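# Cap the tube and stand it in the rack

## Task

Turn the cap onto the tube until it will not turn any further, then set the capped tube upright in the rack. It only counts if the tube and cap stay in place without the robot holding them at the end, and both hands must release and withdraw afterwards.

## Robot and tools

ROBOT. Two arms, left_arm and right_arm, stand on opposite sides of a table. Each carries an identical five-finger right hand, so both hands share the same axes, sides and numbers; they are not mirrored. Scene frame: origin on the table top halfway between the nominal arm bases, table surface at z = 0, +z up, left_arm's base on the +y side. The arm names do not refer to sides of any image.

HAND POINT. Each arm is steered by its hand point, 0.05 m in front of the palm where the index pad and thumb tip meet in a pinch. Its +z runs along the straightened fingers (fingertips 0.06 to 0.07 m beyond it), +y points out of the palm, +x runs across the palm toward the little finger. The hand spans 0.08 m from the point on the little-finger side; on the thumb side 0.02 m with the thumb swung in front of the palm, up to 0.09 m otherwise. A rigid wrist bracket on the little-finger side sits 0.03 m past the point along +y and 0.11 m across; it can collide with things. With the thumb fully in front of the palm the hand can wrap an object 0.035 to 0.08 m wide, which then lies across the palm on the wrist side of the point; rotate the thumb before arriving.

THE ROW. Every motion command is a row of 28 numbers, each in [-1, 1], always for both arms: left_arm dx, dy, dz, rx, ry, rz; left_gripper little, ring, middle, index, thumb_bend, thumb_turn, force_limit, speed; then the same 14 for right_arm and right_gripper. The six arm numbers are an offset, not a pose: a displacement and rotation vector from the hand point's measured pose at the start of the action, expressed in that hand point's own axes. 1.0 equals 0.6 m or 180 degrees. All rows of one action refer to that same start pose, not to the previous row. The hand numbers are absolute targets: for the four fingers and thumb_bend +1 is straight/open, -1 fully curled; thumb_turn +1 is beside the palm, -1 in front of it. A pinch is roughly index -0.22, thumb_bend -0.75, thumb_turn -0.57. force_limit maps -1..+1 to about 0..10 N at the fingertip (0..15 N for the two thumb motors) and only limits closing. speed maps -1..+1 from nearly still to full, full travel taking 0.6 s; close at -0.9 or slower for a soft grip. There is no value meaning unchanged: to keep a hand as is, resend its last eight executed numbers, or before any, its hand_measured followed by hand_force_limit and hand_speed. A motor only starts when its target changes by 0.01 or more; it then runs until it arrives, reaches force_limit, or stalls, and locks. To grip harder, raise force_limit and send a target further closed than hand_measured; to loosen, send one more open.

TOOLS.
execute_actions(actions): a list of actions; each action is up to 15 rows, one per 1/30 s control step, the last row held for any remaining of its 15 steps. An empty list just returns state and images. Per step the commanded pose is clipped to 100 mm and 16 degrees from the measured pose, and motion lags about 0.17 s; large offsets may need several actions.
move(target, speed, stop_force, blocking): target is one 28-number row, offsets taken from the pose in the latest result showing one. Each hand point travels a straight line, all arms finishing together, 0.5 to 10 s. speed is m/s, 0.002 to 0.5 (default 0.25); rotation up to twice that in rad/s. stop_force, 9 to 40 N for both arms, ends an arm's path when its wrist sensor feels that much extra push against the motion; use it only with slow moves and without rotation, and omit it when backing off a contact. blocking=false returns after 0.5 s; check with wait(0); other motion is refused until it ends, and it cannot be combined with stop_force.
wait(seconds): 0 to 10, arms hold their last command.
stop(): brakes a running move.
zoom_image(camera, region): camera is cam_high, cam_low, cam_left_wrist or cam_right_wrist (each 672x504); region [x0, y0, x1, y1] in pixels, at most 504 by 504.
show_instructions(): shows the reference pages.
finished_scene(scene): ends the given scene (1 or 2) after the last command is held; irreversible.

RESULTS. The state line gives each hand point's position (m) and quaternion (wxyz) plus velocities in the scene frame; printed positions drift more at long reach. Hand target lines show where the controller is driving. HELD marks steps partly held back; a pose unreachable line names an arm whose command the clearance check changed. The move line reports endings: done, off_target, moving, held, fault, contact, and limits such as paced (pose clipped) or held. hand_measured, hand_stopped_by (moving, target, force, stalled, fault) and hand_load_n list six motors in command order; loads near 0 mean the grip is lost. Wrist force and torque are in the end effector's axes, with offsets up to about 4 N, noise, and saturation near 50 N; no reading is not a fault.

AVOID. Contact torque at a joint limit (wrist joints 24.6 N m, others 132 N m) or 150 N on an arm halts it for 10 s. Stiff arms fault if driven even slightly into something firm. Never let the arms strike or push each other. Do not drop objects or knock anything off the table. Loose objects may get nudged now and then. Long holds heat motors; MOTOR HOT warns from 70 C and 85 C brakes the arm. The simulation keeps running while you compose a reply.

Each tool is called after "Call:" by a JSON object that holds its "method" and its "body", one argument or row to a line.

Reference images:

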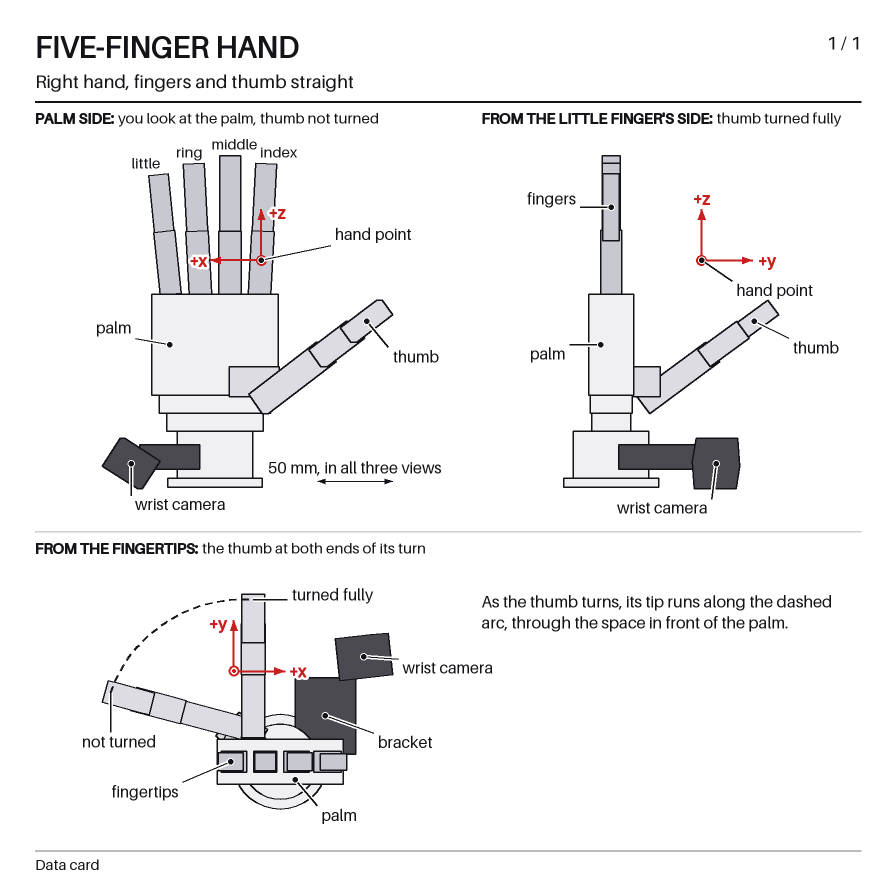

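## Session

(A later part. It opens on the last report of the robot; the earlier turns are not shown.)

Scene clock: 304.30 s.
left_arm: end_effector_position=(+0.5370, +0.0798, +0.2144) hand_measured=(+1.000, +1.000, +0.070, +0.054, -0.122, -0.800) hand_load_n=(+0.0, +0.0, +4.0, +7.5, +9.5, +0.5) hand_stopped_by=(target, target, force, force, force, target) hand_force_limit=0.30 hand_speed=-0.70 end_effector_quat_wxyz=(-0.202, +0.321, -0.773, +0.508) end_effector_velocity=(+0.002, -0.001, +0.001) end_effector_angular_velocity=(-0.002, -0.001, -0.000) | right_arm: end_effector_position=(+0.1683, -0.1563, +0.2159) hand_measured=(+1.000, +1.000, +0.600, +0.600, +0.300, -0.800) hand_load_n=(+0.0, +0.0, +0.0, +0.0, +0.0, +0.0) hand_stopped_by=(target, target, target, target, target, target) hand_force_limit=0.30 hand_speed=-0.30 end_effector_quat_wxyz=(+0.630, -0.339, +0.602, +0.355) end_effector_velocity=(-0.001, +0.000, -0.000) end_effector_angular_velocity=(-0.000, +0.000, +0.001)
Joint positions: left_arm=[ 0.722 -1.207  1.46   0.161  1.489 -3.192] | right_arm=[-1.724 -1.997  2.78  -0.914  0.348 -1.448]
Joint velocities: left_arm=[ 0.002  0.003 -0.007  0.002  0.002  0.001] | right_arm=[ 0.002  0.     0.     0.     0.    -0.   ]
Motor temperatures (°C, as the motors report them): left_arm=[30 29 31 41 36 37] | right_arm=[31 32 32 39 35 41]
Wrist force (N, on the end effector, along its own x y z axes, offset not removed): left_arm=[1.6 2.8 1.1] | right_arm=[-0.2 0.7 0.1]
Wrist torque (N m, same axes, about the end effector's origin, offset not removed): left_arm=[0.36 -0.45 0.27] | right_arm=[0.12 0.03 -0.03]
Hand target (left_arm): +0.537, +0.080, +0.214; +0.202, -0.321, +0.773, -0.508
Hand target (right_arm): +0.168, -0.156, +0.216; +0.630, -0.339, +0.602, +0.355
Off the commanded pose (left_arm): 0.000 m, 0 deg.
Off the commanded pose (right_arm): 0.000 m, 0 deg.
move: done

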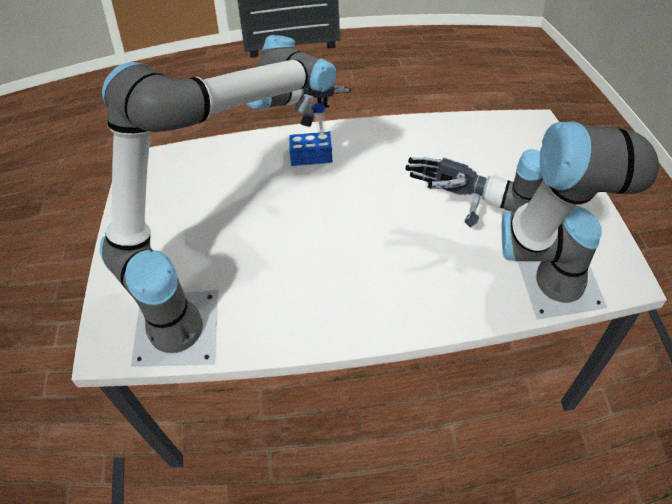

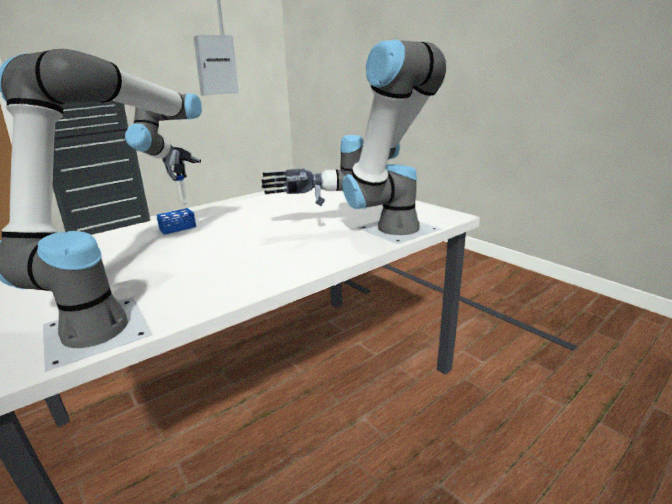

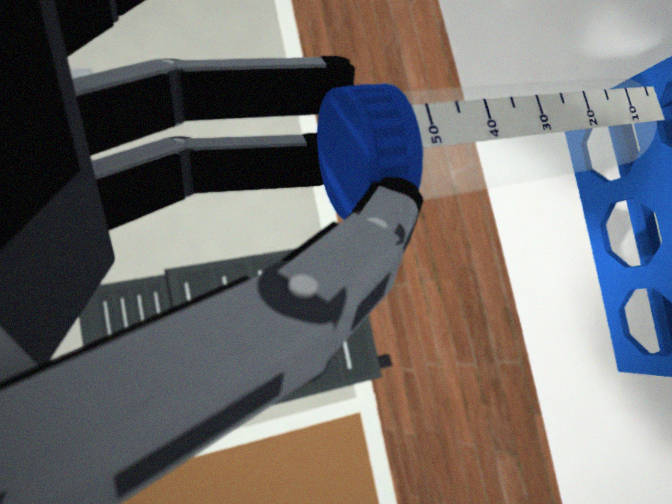

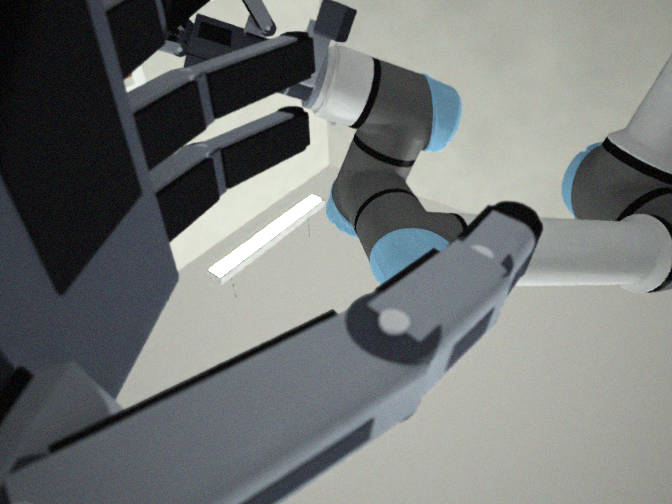

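Looks aligned with the near-right hole. Lower 3 cm carefully.

Call:
{"method": "move", "body": {
  "target": [0,0.05,0.022,0,0,0,1,1,-0.4,-0.4,-0.2,-0.8,0.3,-0.7,0,0,0,0,0,0,1,1,0.6,0.6,0.3,-0.8,0.3,-0.3],
  "speed": 0.03
}}

Call:
{"method": "zoom_image", "body": {
  "camera": "cam_high",
  "region": [260,90,380,180]
}}

Scene clock: 309.70 s.
left_arm: end_effector_position=(+0.5367, +0.0794, +0.1818) hand_measured=(+1.000, +1.000, +0.070, +0.054, -0.122, -0.800) hand_load_n=(+0.0, +0.0, +4.0, +7.5, +9.5, +0.5) hand_stopped_by=(target, target, force, force, force, target) hand_force_limit=0.30 hand_speed=-0.70 end_effector_quat_wxyz=(-0.202, +0.321, -0.773, +0.508) end_effector_velocity=(+0.000, +0.000, -0.002) end_effector_angular_velocity=(-0.000, -0.000, +0.000) | right_arm: end_effector_position=(+0.1683, -0.1563, +0.2159) hand_measured=(+1.000, +1.000, +0.600, +0.600, +0.300, -0.800) hand_load_n=(+0.0, +0.0, +0.0, +0.0, +0.0, +0.0) hand_stopped_by=(target, target, target, target, target, target) hand_force_limit=0.30 hand_speed=-0.30 end_effector_quat_wxyz=(+0.630, -0.339, +0.602, +0.355) end_effector_velocity=(+0.000, -0.000, +0.000) end_effector_angular_velocity=(+0.000, -0.000, -0.001)
Joint positions: left_arm=[ 0.722 -1.185  1.516  0.083  1.488 -3.192] | right_arm=[-1.724 -1.997  2.78  -0.914  0.348 -1.448]
Joint velocities: left_arm=[ 0.     0.002  0.004 -0.006 -0.     0.   ] | right_arm=[-0.001 -0.    -0.    -0.    -0.     0.   ]
Motor temperatures (°C, as the motors report them): left_arm=[30 29 31 41 36 37] | right_arm=[31 32 32 39 35 41]
Wrist force (N, on the end effector, along its own x y z axes, offset not removed): left_arm=[1.0 2.1 1.4] | right_arm=[1.0 -1.5 1.1]
Wrist torque (N m, same axes, about the end effector's origin, offset not removed): left_arm=[0.30 -0.41 0.20] | right_arm=[-0.32 -0.18 -0.01]
Hand target (left_arm): +0.537, +0.079, +0.182; +0.202, -0.321, +0.773, -0.508
Hand target (right_arm): +0.168, -0.156, +0.216; +0.630, -0.339, +0.602, +0.355
Off the commanded pose (left_arm): 0.000 m, 0 deg.
Off the commanded pose (right_arm): 0.000 m, 0 deg.
move: done

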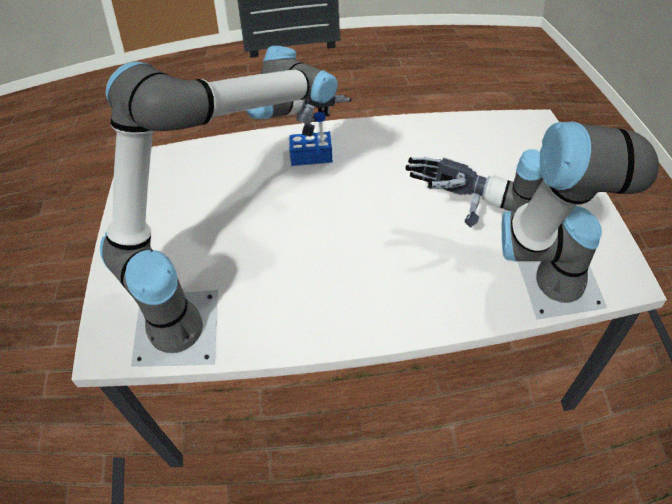

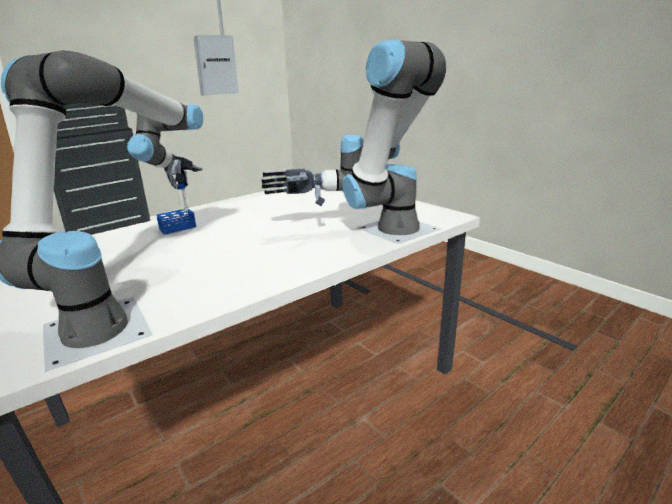

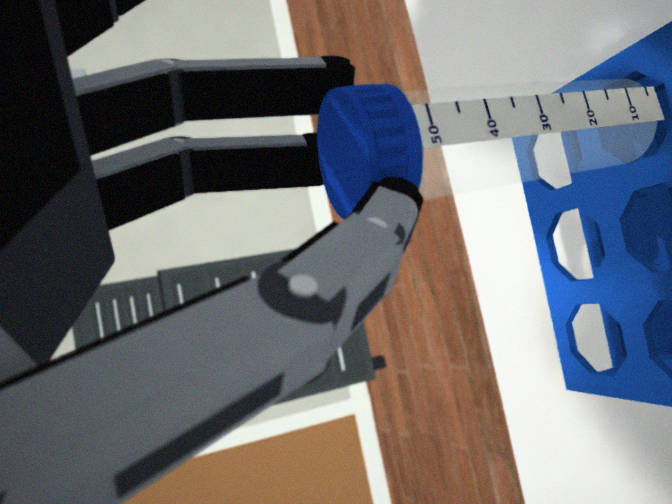

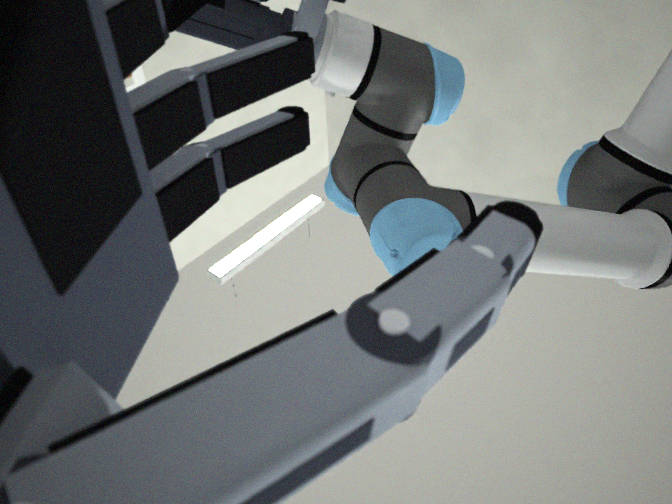

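Region (260, 90, 380, 180) of cam_high's 672x504 image, scaled by 4.200, with more detail than that image has; it fills the top 378 rows of this view, and the rest is white.

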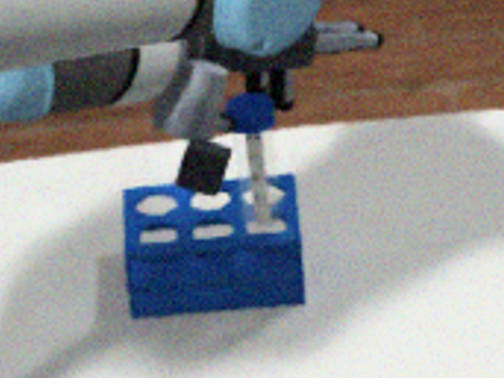

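Call:
{"method": "move", "body": {
  "target": [-0.007,0.021,0.016,0,0,0,1,1,-0.4,-0.4,-0.2,-0.8,0.3,-0.7,0,0,0,0,0,0,1,1,0.6,0.6,0.3,-0.8,0.3,-0.3],
  "speed": 0.015
}}

Scene clock: 313.20 s.
left_arm: end_effector_position=(+0.5421, +0.0795, +0.1666) hand_measured=(+1.000, +1.000, +0.070, +0.054, -0.122, -0.800) hand_load_n=(+0.0, +0.0, +4.0, +7.5, +10.0, +0.0) hand_stopped_by=(target, target, force, force, force, target) hand_force_limit=0.30 hand_speed=-0.70 end_effector_quat_wxyz=(-0.202, +0.321, -0.773, +0.508) end_effector_velocity=(+0.000, -0.001, -0.003) end_effector_angular_velocity=(-0.000, -0.000, -0.001) | right_arm: end_effector_position=(+0.1683, -0.1563, +0.2159) hand_measured=(+1.000, +1.000, +0.600, +0.600, +0.300, -0.800) hand_load_n=(+0.0, +0.0, +0.0, +0.0, +0.0, +0.0) hand_stopped_by=(target, target, target, target, target, target) hand_force_limit=0.30 hand_speed=-0.30 end_effector_quat_wxyz=(+0.630, -0.339, +0.602, +0.355) end_effector_velocity=(+0.000, -0.000, -0.000) end_effector_angular_velocity=(-0.000, +0.001, -0.000)
Joint positions: left_arm=[ 0.73  -1.163  1.525  0.052  1.496 -3.188] | right_arm=[-1.724 -1.997  2.78  -0.914  0.348 -1.448]
Joint velocities: left_arm=[ 0.     0.004  0.001 -0.006  0.001  0.001] | right_arm=[-0.     0.001 -0.     0.001 -0.    -0.001]
Motor temperatures (°C, as the motors report them): left_arm=[30 29 31 41 36 37] | right_arm=[31 32 32 39 35 41]
Wrist force (N, on the end effector, along its own x y z axes, offset not removed): left_arm=[0.6 1.0 1.4] | right_arm=[0.1 0.1 -1.5]
Wrist torque (N m, same axes, about the end effector's origin, offset not removed): left_arm=[0.23 -0.28 0.12] | right_arm=[0.19 0.14 -0.03]
Hand target (left_arm): +0.542, +0.080, +0.166; +0.202, -0.321, +0.773, -0.508
Hand target (right_arm): +0.168, -0.156, +0.216; +0.630, -0.339, +0.602, +0.355
Off the commanded pose (left_arm): 0.000 m, 0 deg.
Off the commanded pose (right_arm): 0.000 m, 0 deg.
move: done

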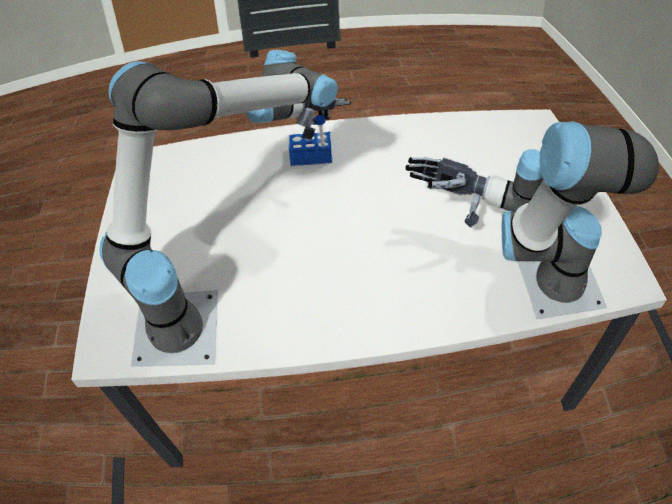

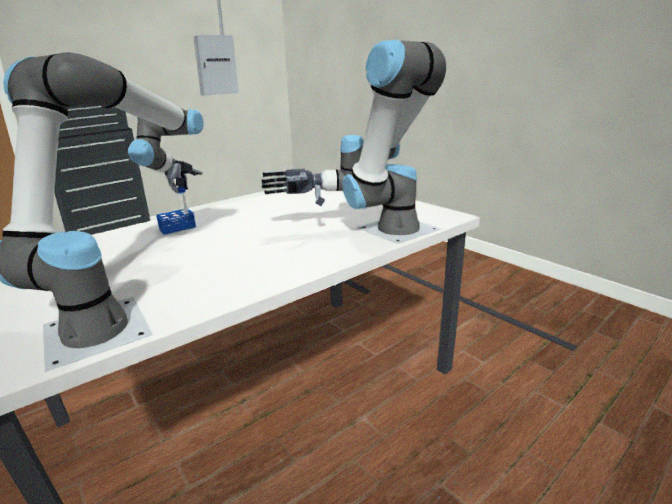

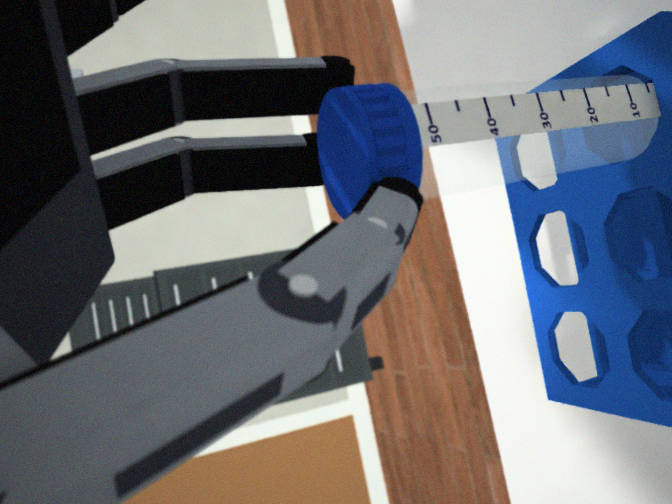

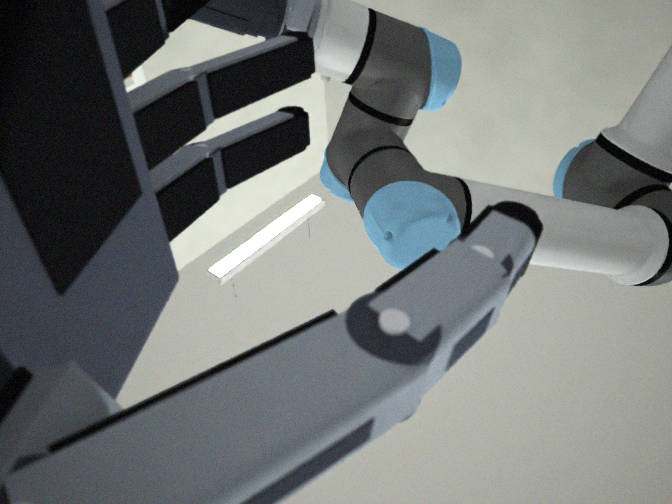

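Entering; nudge forward 3 mm and descend.

Call:
{"method": "move", "body": {
  "target": [0,0.028,0.018,0,0,0,1,1,-0.4,-0.4,-0.2,-0.8,0.3,-0.7,0,0,0,0,0,0,1,1,0.6,0.6,0.3,-0.8,0.3,-0.3],
  "speed": 0.015,
  "stop_force": 9
}}

Call:
{"method": "move", "body": {
  "target": [0,0.03,0.013,0,0,0,1,1,-0.4,-0.4,-0.2,-0.8,0.3,-0.7,0,0,0,0,0,0,1,1,0.6,0.6,0.3,-0.8,0.3,-0.3],
  "speed": 0.015,
  "stop_force": 9
}}

Scene clock: 318.77 s.
left_arm: end_effector_position=(+0.5442, +0.0771, +0.1471) hand_measured=(+1.000, +1.000, +0.070, +0.054, -0.122, -0.800) hand_load_n=(+0.0, +0.0, +4.0, +7.5, +9.5, +0.5) hand_stopped_by=(target, target, force, force, force, target) hand_force_limit=0.30 hand_speed=-0.70 end_effector_quat_wxyz=(-0.202, +0.321, -0.773, +0.508) end_effector_velocity=(+0.000, +0.000, -0.002) end_effector_angular_velocity=(+0.000, +0.001, +0.001) | right_arm: end_effector_position=(+0.1683, -0.1563, +0.2159) hand_measured=(+1.000, +1.000, +0.600, +0.600, +0.300, -0.800) hand_load_n=(+0.0, +0.0, +0.0, +0.0, +0.0, +0.0) hand_stopped_by=(target, target, target, target, target, target) hand_force_limit=0.30 hand_speed=-0.30 end_effector_quat_wxyz=(+0.630, -0.339, +0.602, +0.355) end_effector_velocity=(-0.000, +0.000, +0.000) end_effector_angular_velocity=(+0.000, -0.000, +0.001)
Joint positions: left_arm=[ 0.73  -1.139  1.543  0.01   1.496 -3.188] | right_arm=[-1.724 -1.997  2.78  -0.914  0.348 -1.448]
Joint velocities: left_arm=[ 0.001  0.003  0.002 -0.004  0.     0.   ] | right_arm=[ 0.001 -0.    -0.    -0.     0.     0.   ]
Motor temperatures (°C, as the motors report them): left_arm=[30 29 31 41 36 37] | right_arm=[31 32 32 39 35 41]
Wrist force (N, on the end effector, along its own x y z axes, offset not removed): left_arm=[2.1 0.7 0.4] | right_arm=[-0.5 0.9 1.4]
Wrist torque (N m, same axes, about the end effector's origin, offset not removed): left_arm=[0.04 -0.50 0.31] | right_arm=[0.18 0.11 0.00]
Hand target (left_arm): +0.544, +0.077, +0.147; +0.202, -0.321, +0.773, -0.508
Hand target (right_arm): +0.168, -0.156, +0.216; +0.630, -0.339, +0.602, +0.355
Off the commanded pose (left_arm): 0.000 m, 0 deg.
Off the commanded pose (right_arm): 0.000 m, 0 deg.
move: done

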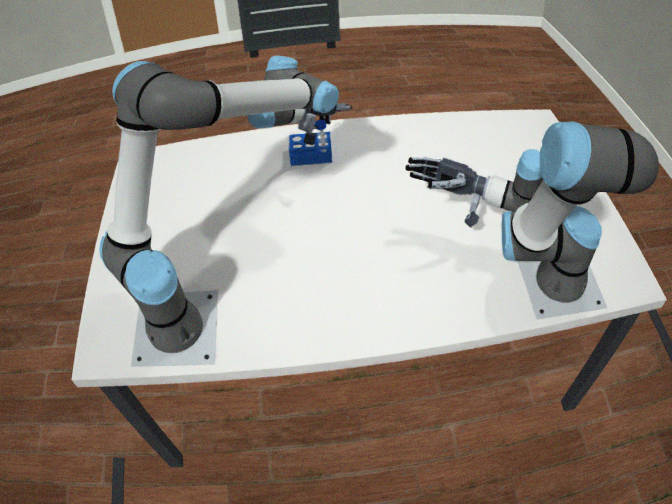

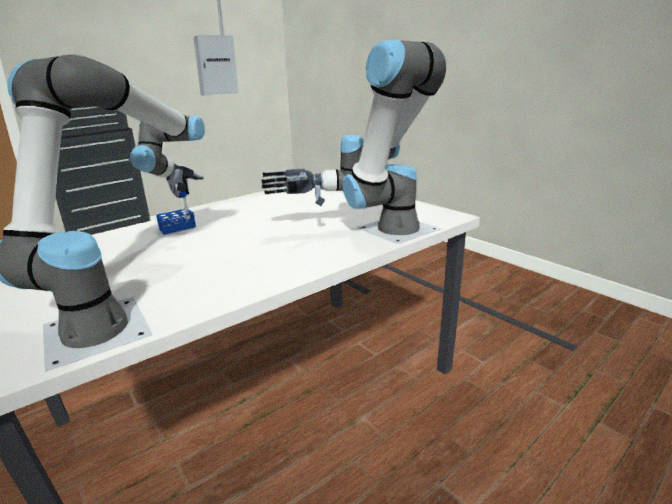

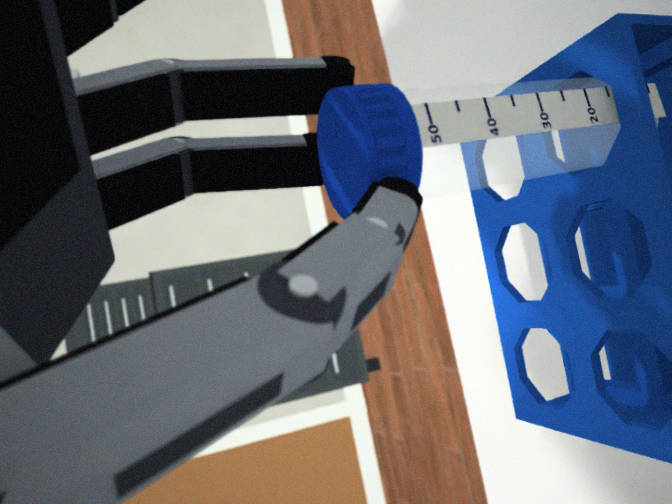

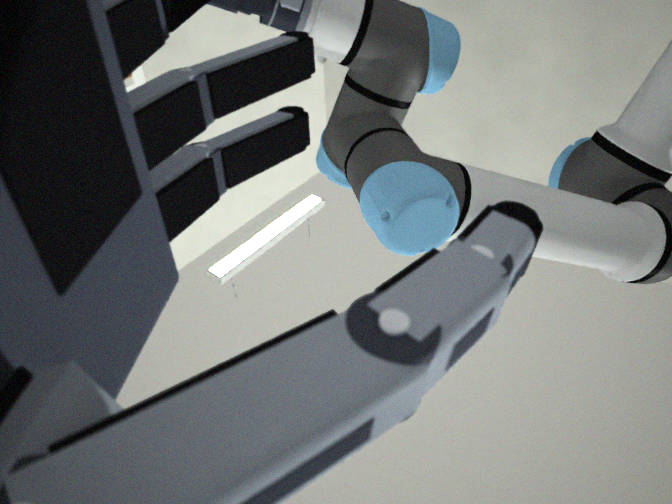

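Scene clock: 320.33 s.
left_arm: end_effector_position=(+0.5440, +0.0769, +0.1278) hand_measured=(+1.000, +1.000, +0.070, +0.054, -0.122, -0.800) hand_load_n=(+0.0, +0.0, +4.5, +8.0, +8.5, +0.0) hand_stopped_by=(target, target, force, force, force, target) hand_force_limit=0.30 hand_speed=-0.70 end_effector_quat_wxyz=(-0.202, +0.321, -0.773, +0.509) end_effector_velocity=(+0.000, +0.001, -0.002) end_effector_angular_velocity=(+0.000, +0.000, +0.001) | right_arm: end_effector_position=(+0.1683, -0.1563, +0.2159) hand_measured=(+1.000, +1.000, +0.600, +0.600, +0.300, -0.800) hand_load_n=(+0.0, +0.0, +0.0, +0.0, +0.0, +0.0) hand_stopped_by=(target, target, target, target, target, target) hand_force_limit=0.30 hand_speed=-0.30 end_effector_quat_wxyz=(+0.630, -0.339, +0.602, +0.355) end_effector_velocity=(+0.000, -0.000, -0.000) end_effector_angular_velocity=(+0.001, +0.002, -0.000)
Joint positions: left_arm=[ 0.73  -1.12   1.569 -0.035  1.496 -3.189] | right_arm=[-1.724 -1.997  2.78  -0.914  0.348 -1.448]
Joint velocities: left_arm=[ 0.001  0.001  0.003 -0.004 -0.     0.   ] | right_arm=[-0.     0.001 -0.     0.001  0.     0.001]
Motor temperatures (°C, as the motors report them): left_arm=[30 29 31 41 36 37] | right_arm=[31 32 32 39 35 41]
Wrist force (N, on the end effector, along its own x y z axes, offset not removed): left_arm=[3.2 -6.5 -3.1] | right_arm=[-0.1 3.1 -0.4]
Wrist torque (N m, same axes, about the end effector's origin, offset not removed): left_arm=[0.29 -0.60 0.23] | right_arm=[0.50 0.16 0.03]
Hand target (left_arm): +0.544, +0.077, +0.128; +0.202, -0.321, +0.773, -0.508
Hand target (right_arm): +0.168, -0.156, +0.216; +0.630, -0.339, +0.602, +0.355
Off the commanded pose (left_arm): 0.000 m, 0 deg.
Off the commanded pose (right_arm): 0.000 m, 0 deg.
move: done

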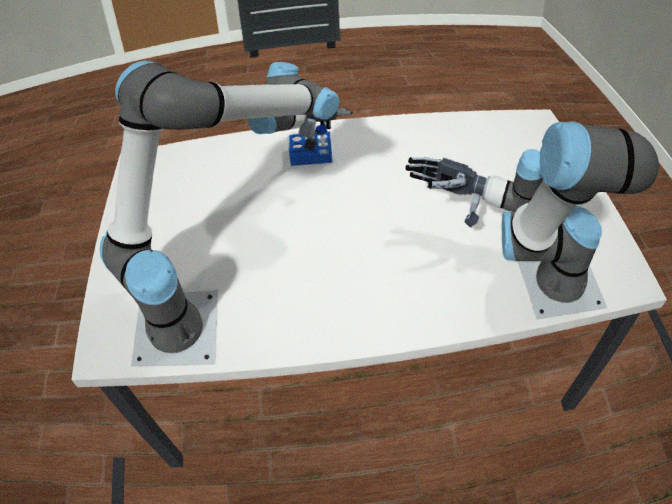

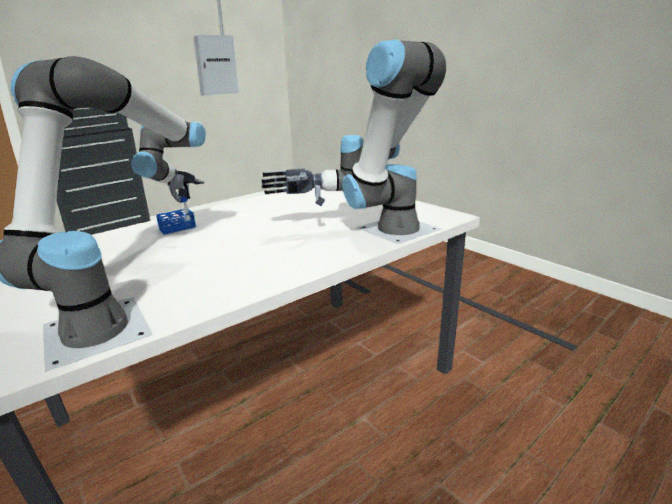

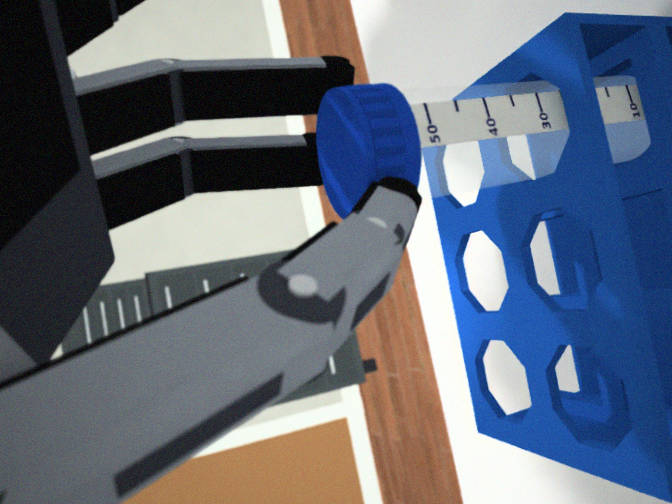

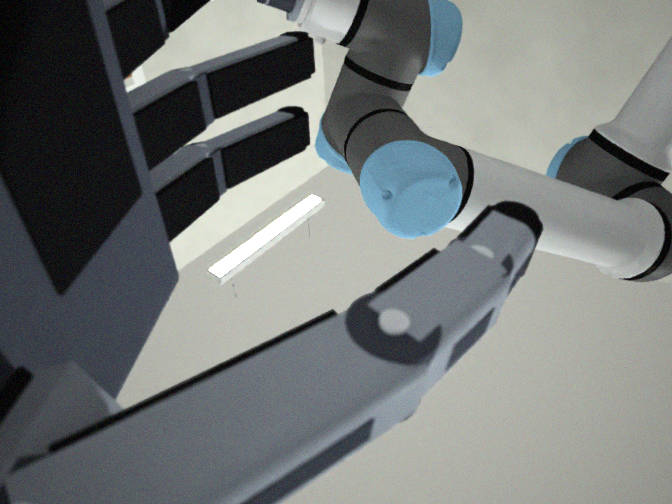

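Call:
{"method": "move", "body": {
  "target": [0,0,0,0,0,0,1,1,0.35,0.35,0.05,-0.8,0.3,-0.3,0,0,0,0,0,0,1,1,0.6,0.6,0.3,-0.8,0.3,-0.3]
}}

Call:
{"method": "move", "body": {
  "target": [0,-0.2,-0.15,0,0,0,1,1,0.35,0.35,0.05,-0.8,0.3,-0.3,0,0,0,0,0,0,1,1,0.6,0.6,0.3,-0.8,0.3,-0.3]
}}

Call:
{"method": "finished_scene", "body": {
  "scene": 1
}}

Scene clock: 324.63 s.
left_arm: end_effector_position=(+0.5440, +0.0769, +0.1278) hand_measured=(+1.000, +1.000, +0.350, +0.350, +0.050, -0.800) hand_load_n=(+0.0, +0.0, +0.0, +0.0, +0.0, +0.0) hand_stopped_by=(target, target, target, target, target, target) hand_force_limit=0.30 hand_speed=-0.30 end_effector_quat_wxyz=(-0.202, +0.321, -0.773, +0.509) end_effector_velocity=(-0.000, +0.000, +0.001) end_effector_angular_velocity=(+0.000, -0.000, -0.000) | right_arm: end_effector_position=(+0.1683, -0.1563, +0.2159) hand_measured=(+1.000, +1.000, +0.600, +0.600, +0.300, -0.800) hand_load_n=(+0.0, +0.0, +0.0, +0.0, +0.0, +0.0) hand_stopped_by=(target, target, target, target, target, target) hand_force_limit=0.30 hand_speed=-0.30 end_effector_quat_wxyz=(+0.630, -0.339, +0.602, +0.355) end_effector_velocity=(+0.000, -0.000, +0.000) end_effector_angular_velocity=(-0.000, -0.000, -0.001)
Joint positions: left_arm=[ 0.73  -1.12   1.569 -0.035  1.496 -3.189] | right_arm=[-1.724 -1.997  2.78  -0.914  0.348 -1.448]
Joint velocities: left_arm=[-0.    -0.001 -0.     0.001 -0.     0.   ] | right_arm=[-0.001 -0.     0.    -0.    -0.     0.   ]
Motor temperatures (°C, as the motors report them): left_arm=[30 29 31 41 36 37] | right_arm=[31 32 32 39 35 41]
Wrist force (N, on the end effector, along its own x y z axes, offset not removed): left_arm=[2.5 1.7 0.4] | right_arm=[0.5 0.1 0.0]
Wrist torque (N m, same axes, about the end effector's origin, offset not removed): left_arm=[0.30 -0.60 0.28] | right_arm=[0.04 -0.12 0.06]
Hand target (left_arm): +0.544, +0.077, +0.128; +0.202, -0.321, +0.773, -0.509
Hand target (right_arm): +0.168, -0.156, +0.216; +0.630, -0.339, +0.602, +0.355
Off the commanded pose (left_arm): 0.000 m, 0 deg.
Off the commanded pose (right_arm): 0.000 m, 0 deg.
move: done

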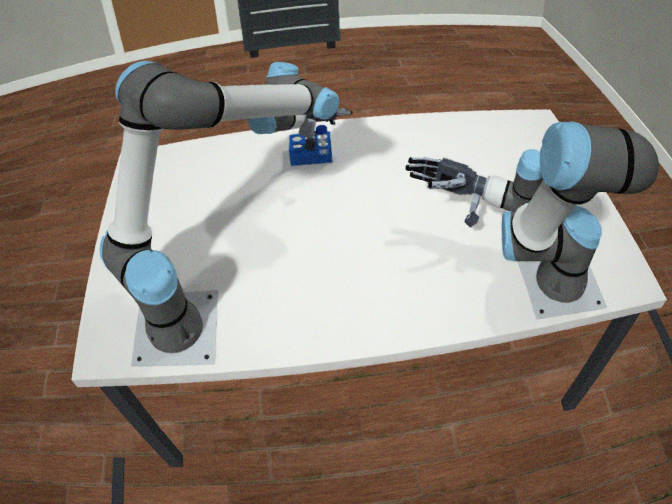

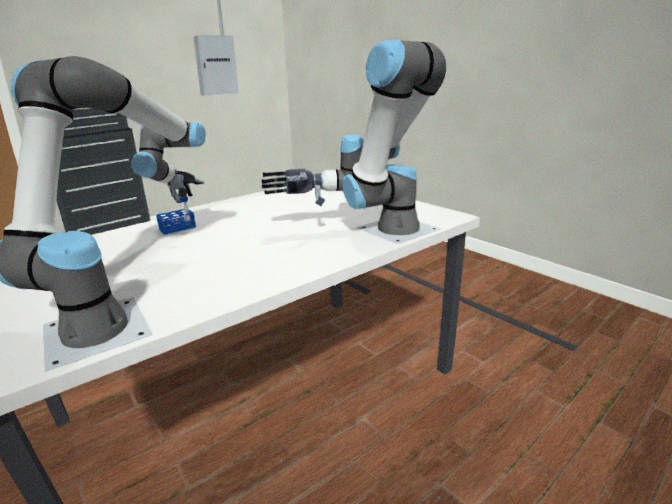

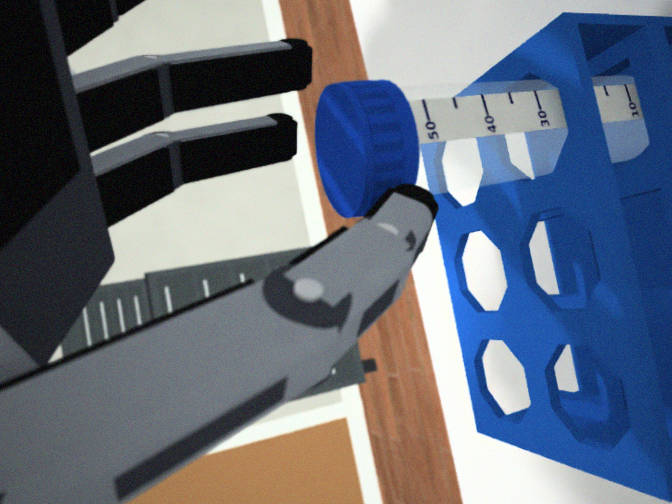

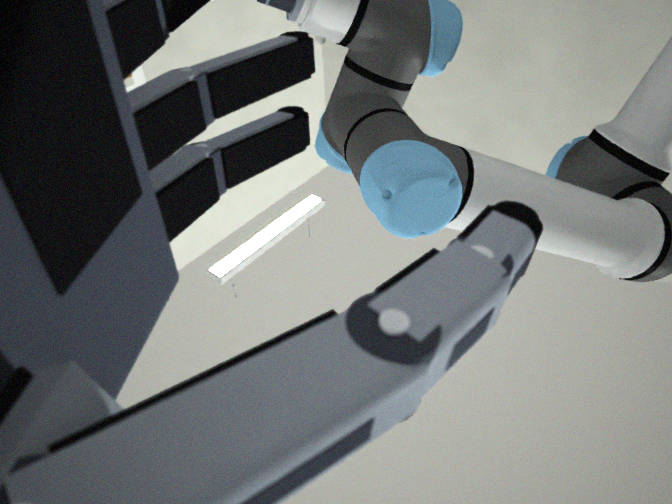

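Scene clock: 325.83 s.
left_arm: end_effector_position=(+0.5212, +0.1029, +0.2735) hand_measured=(+1.000, +1.000, +0.350, +0.350, +0.050, -0.800) hand_load_n=(+0.0, +0.0, +0.0, +0.0, +0.0, +0.0) hand_stopped_by=(target, target, target, target, target, target) hand_force_limit=0.30 hand_speed=-0.30 end_effector_quat_wxyz=(-0.202, +0.321, -0.773, +0.509) end_effector_velocity=(-0.000, +0.000, +0.002) end_effector_angular_velocity=(+0.001, +0.001, -0.000) | right_arm: end_effector_position=(+0.1683, -0.1563, +0.2159) hand_measured=(+1.000, +1.000, +0.600, +0.600, +0.300, -0.800) hand_load_n=(+0.0, +0.0, +0.0, +0.0, +0.0, +0.0) hand_stopped_by=(target, target, target, target, target, target) hand_force_limit=0.30 hand_speed=-0.30 end_effector_quat_wxyz=(+0.630, -0.339, +0.602, +0.355) end_effector_velocity=(+0.000, -0.000, -0.000) end_effector_angular_velocity=(+0.000, +0.002, -0.000)
Joint positions: left_arm=[ 0.727 -1.298  1.428  0.283  1.494 -3.19 ] | right_arm=[-1.724 -1.997  2.78  -0.914  0.348 -1.448]
Joint velocities: left_arm=[-0.001 -0.001 -0.004  0.006 -0.    -0.   ] | right_arm=[-0.     0.     0.     0.001  0.     0.   ]
Motor temperatures (°C, as the motors report them): left_arm=[30 29 31 41 36 37] | right_arm=[31 32 32 39 35 41]
Wrist force (N, on the end effector, along its own x y z axes, offset not removed): left_arm=[2.6 0.5 1.1] | right_arm=[-0.5 -0.2 -1.4]
Wrist torque (N m, same axes, about the end effector's origin, offset not removed): left_arm=[0.04 -0.60 0.28] | right_arm=[0.16 0.18 -0.05]
Hand target (left_arm): +0.521, +0.103, +0.274; +0.202, -0.321, +0.773, -0.509
Hand target (right_arm): +0.168, -0.156, +0.216; +0.630, -0.339, +0.602, +0.355
Off the commanded pose (left_arm): 0.000 m, 0 deg.
Off the commanded pose (right_arm): 0.000 m, 0 deg.
move: done

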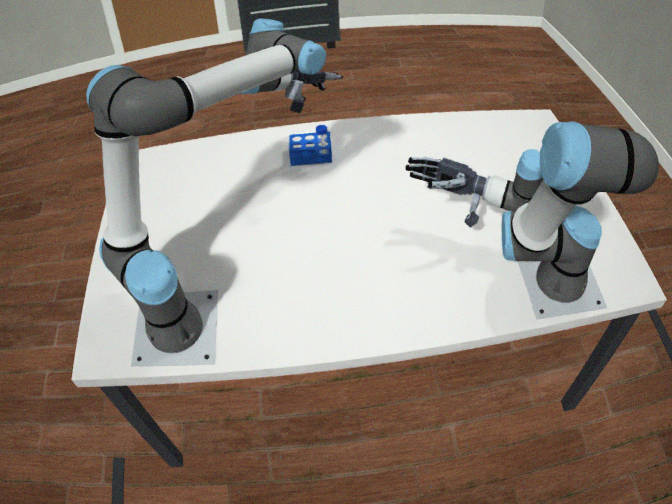

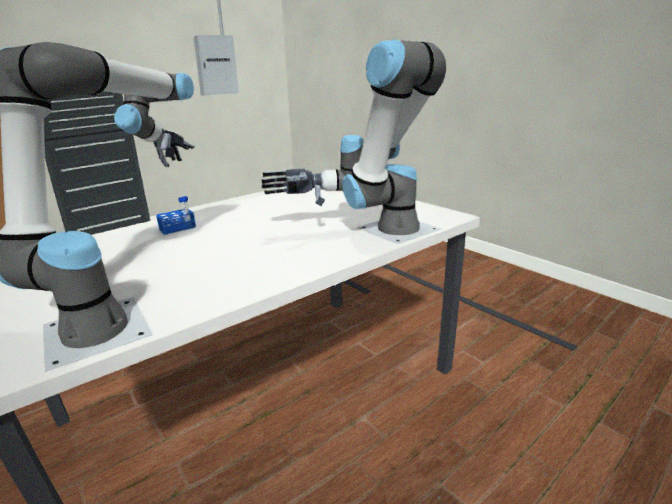

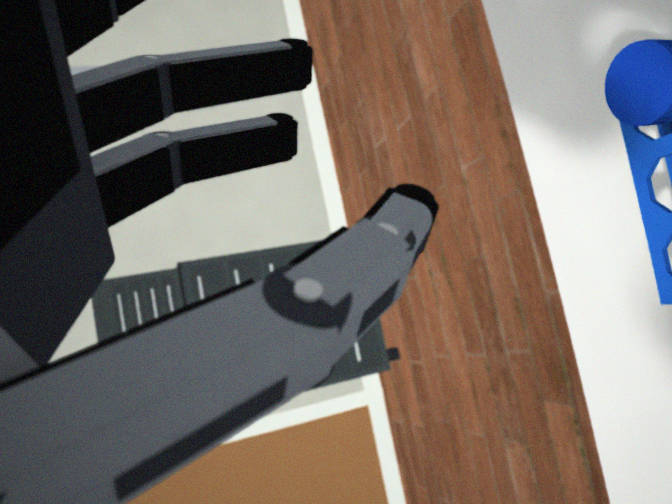

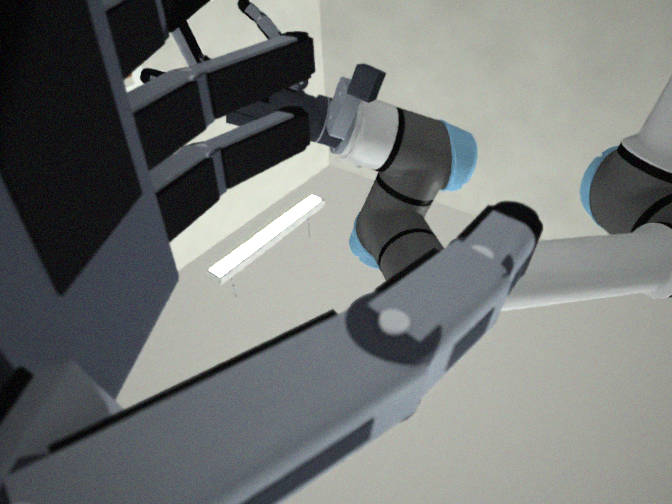

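The scene is finished: the task was done.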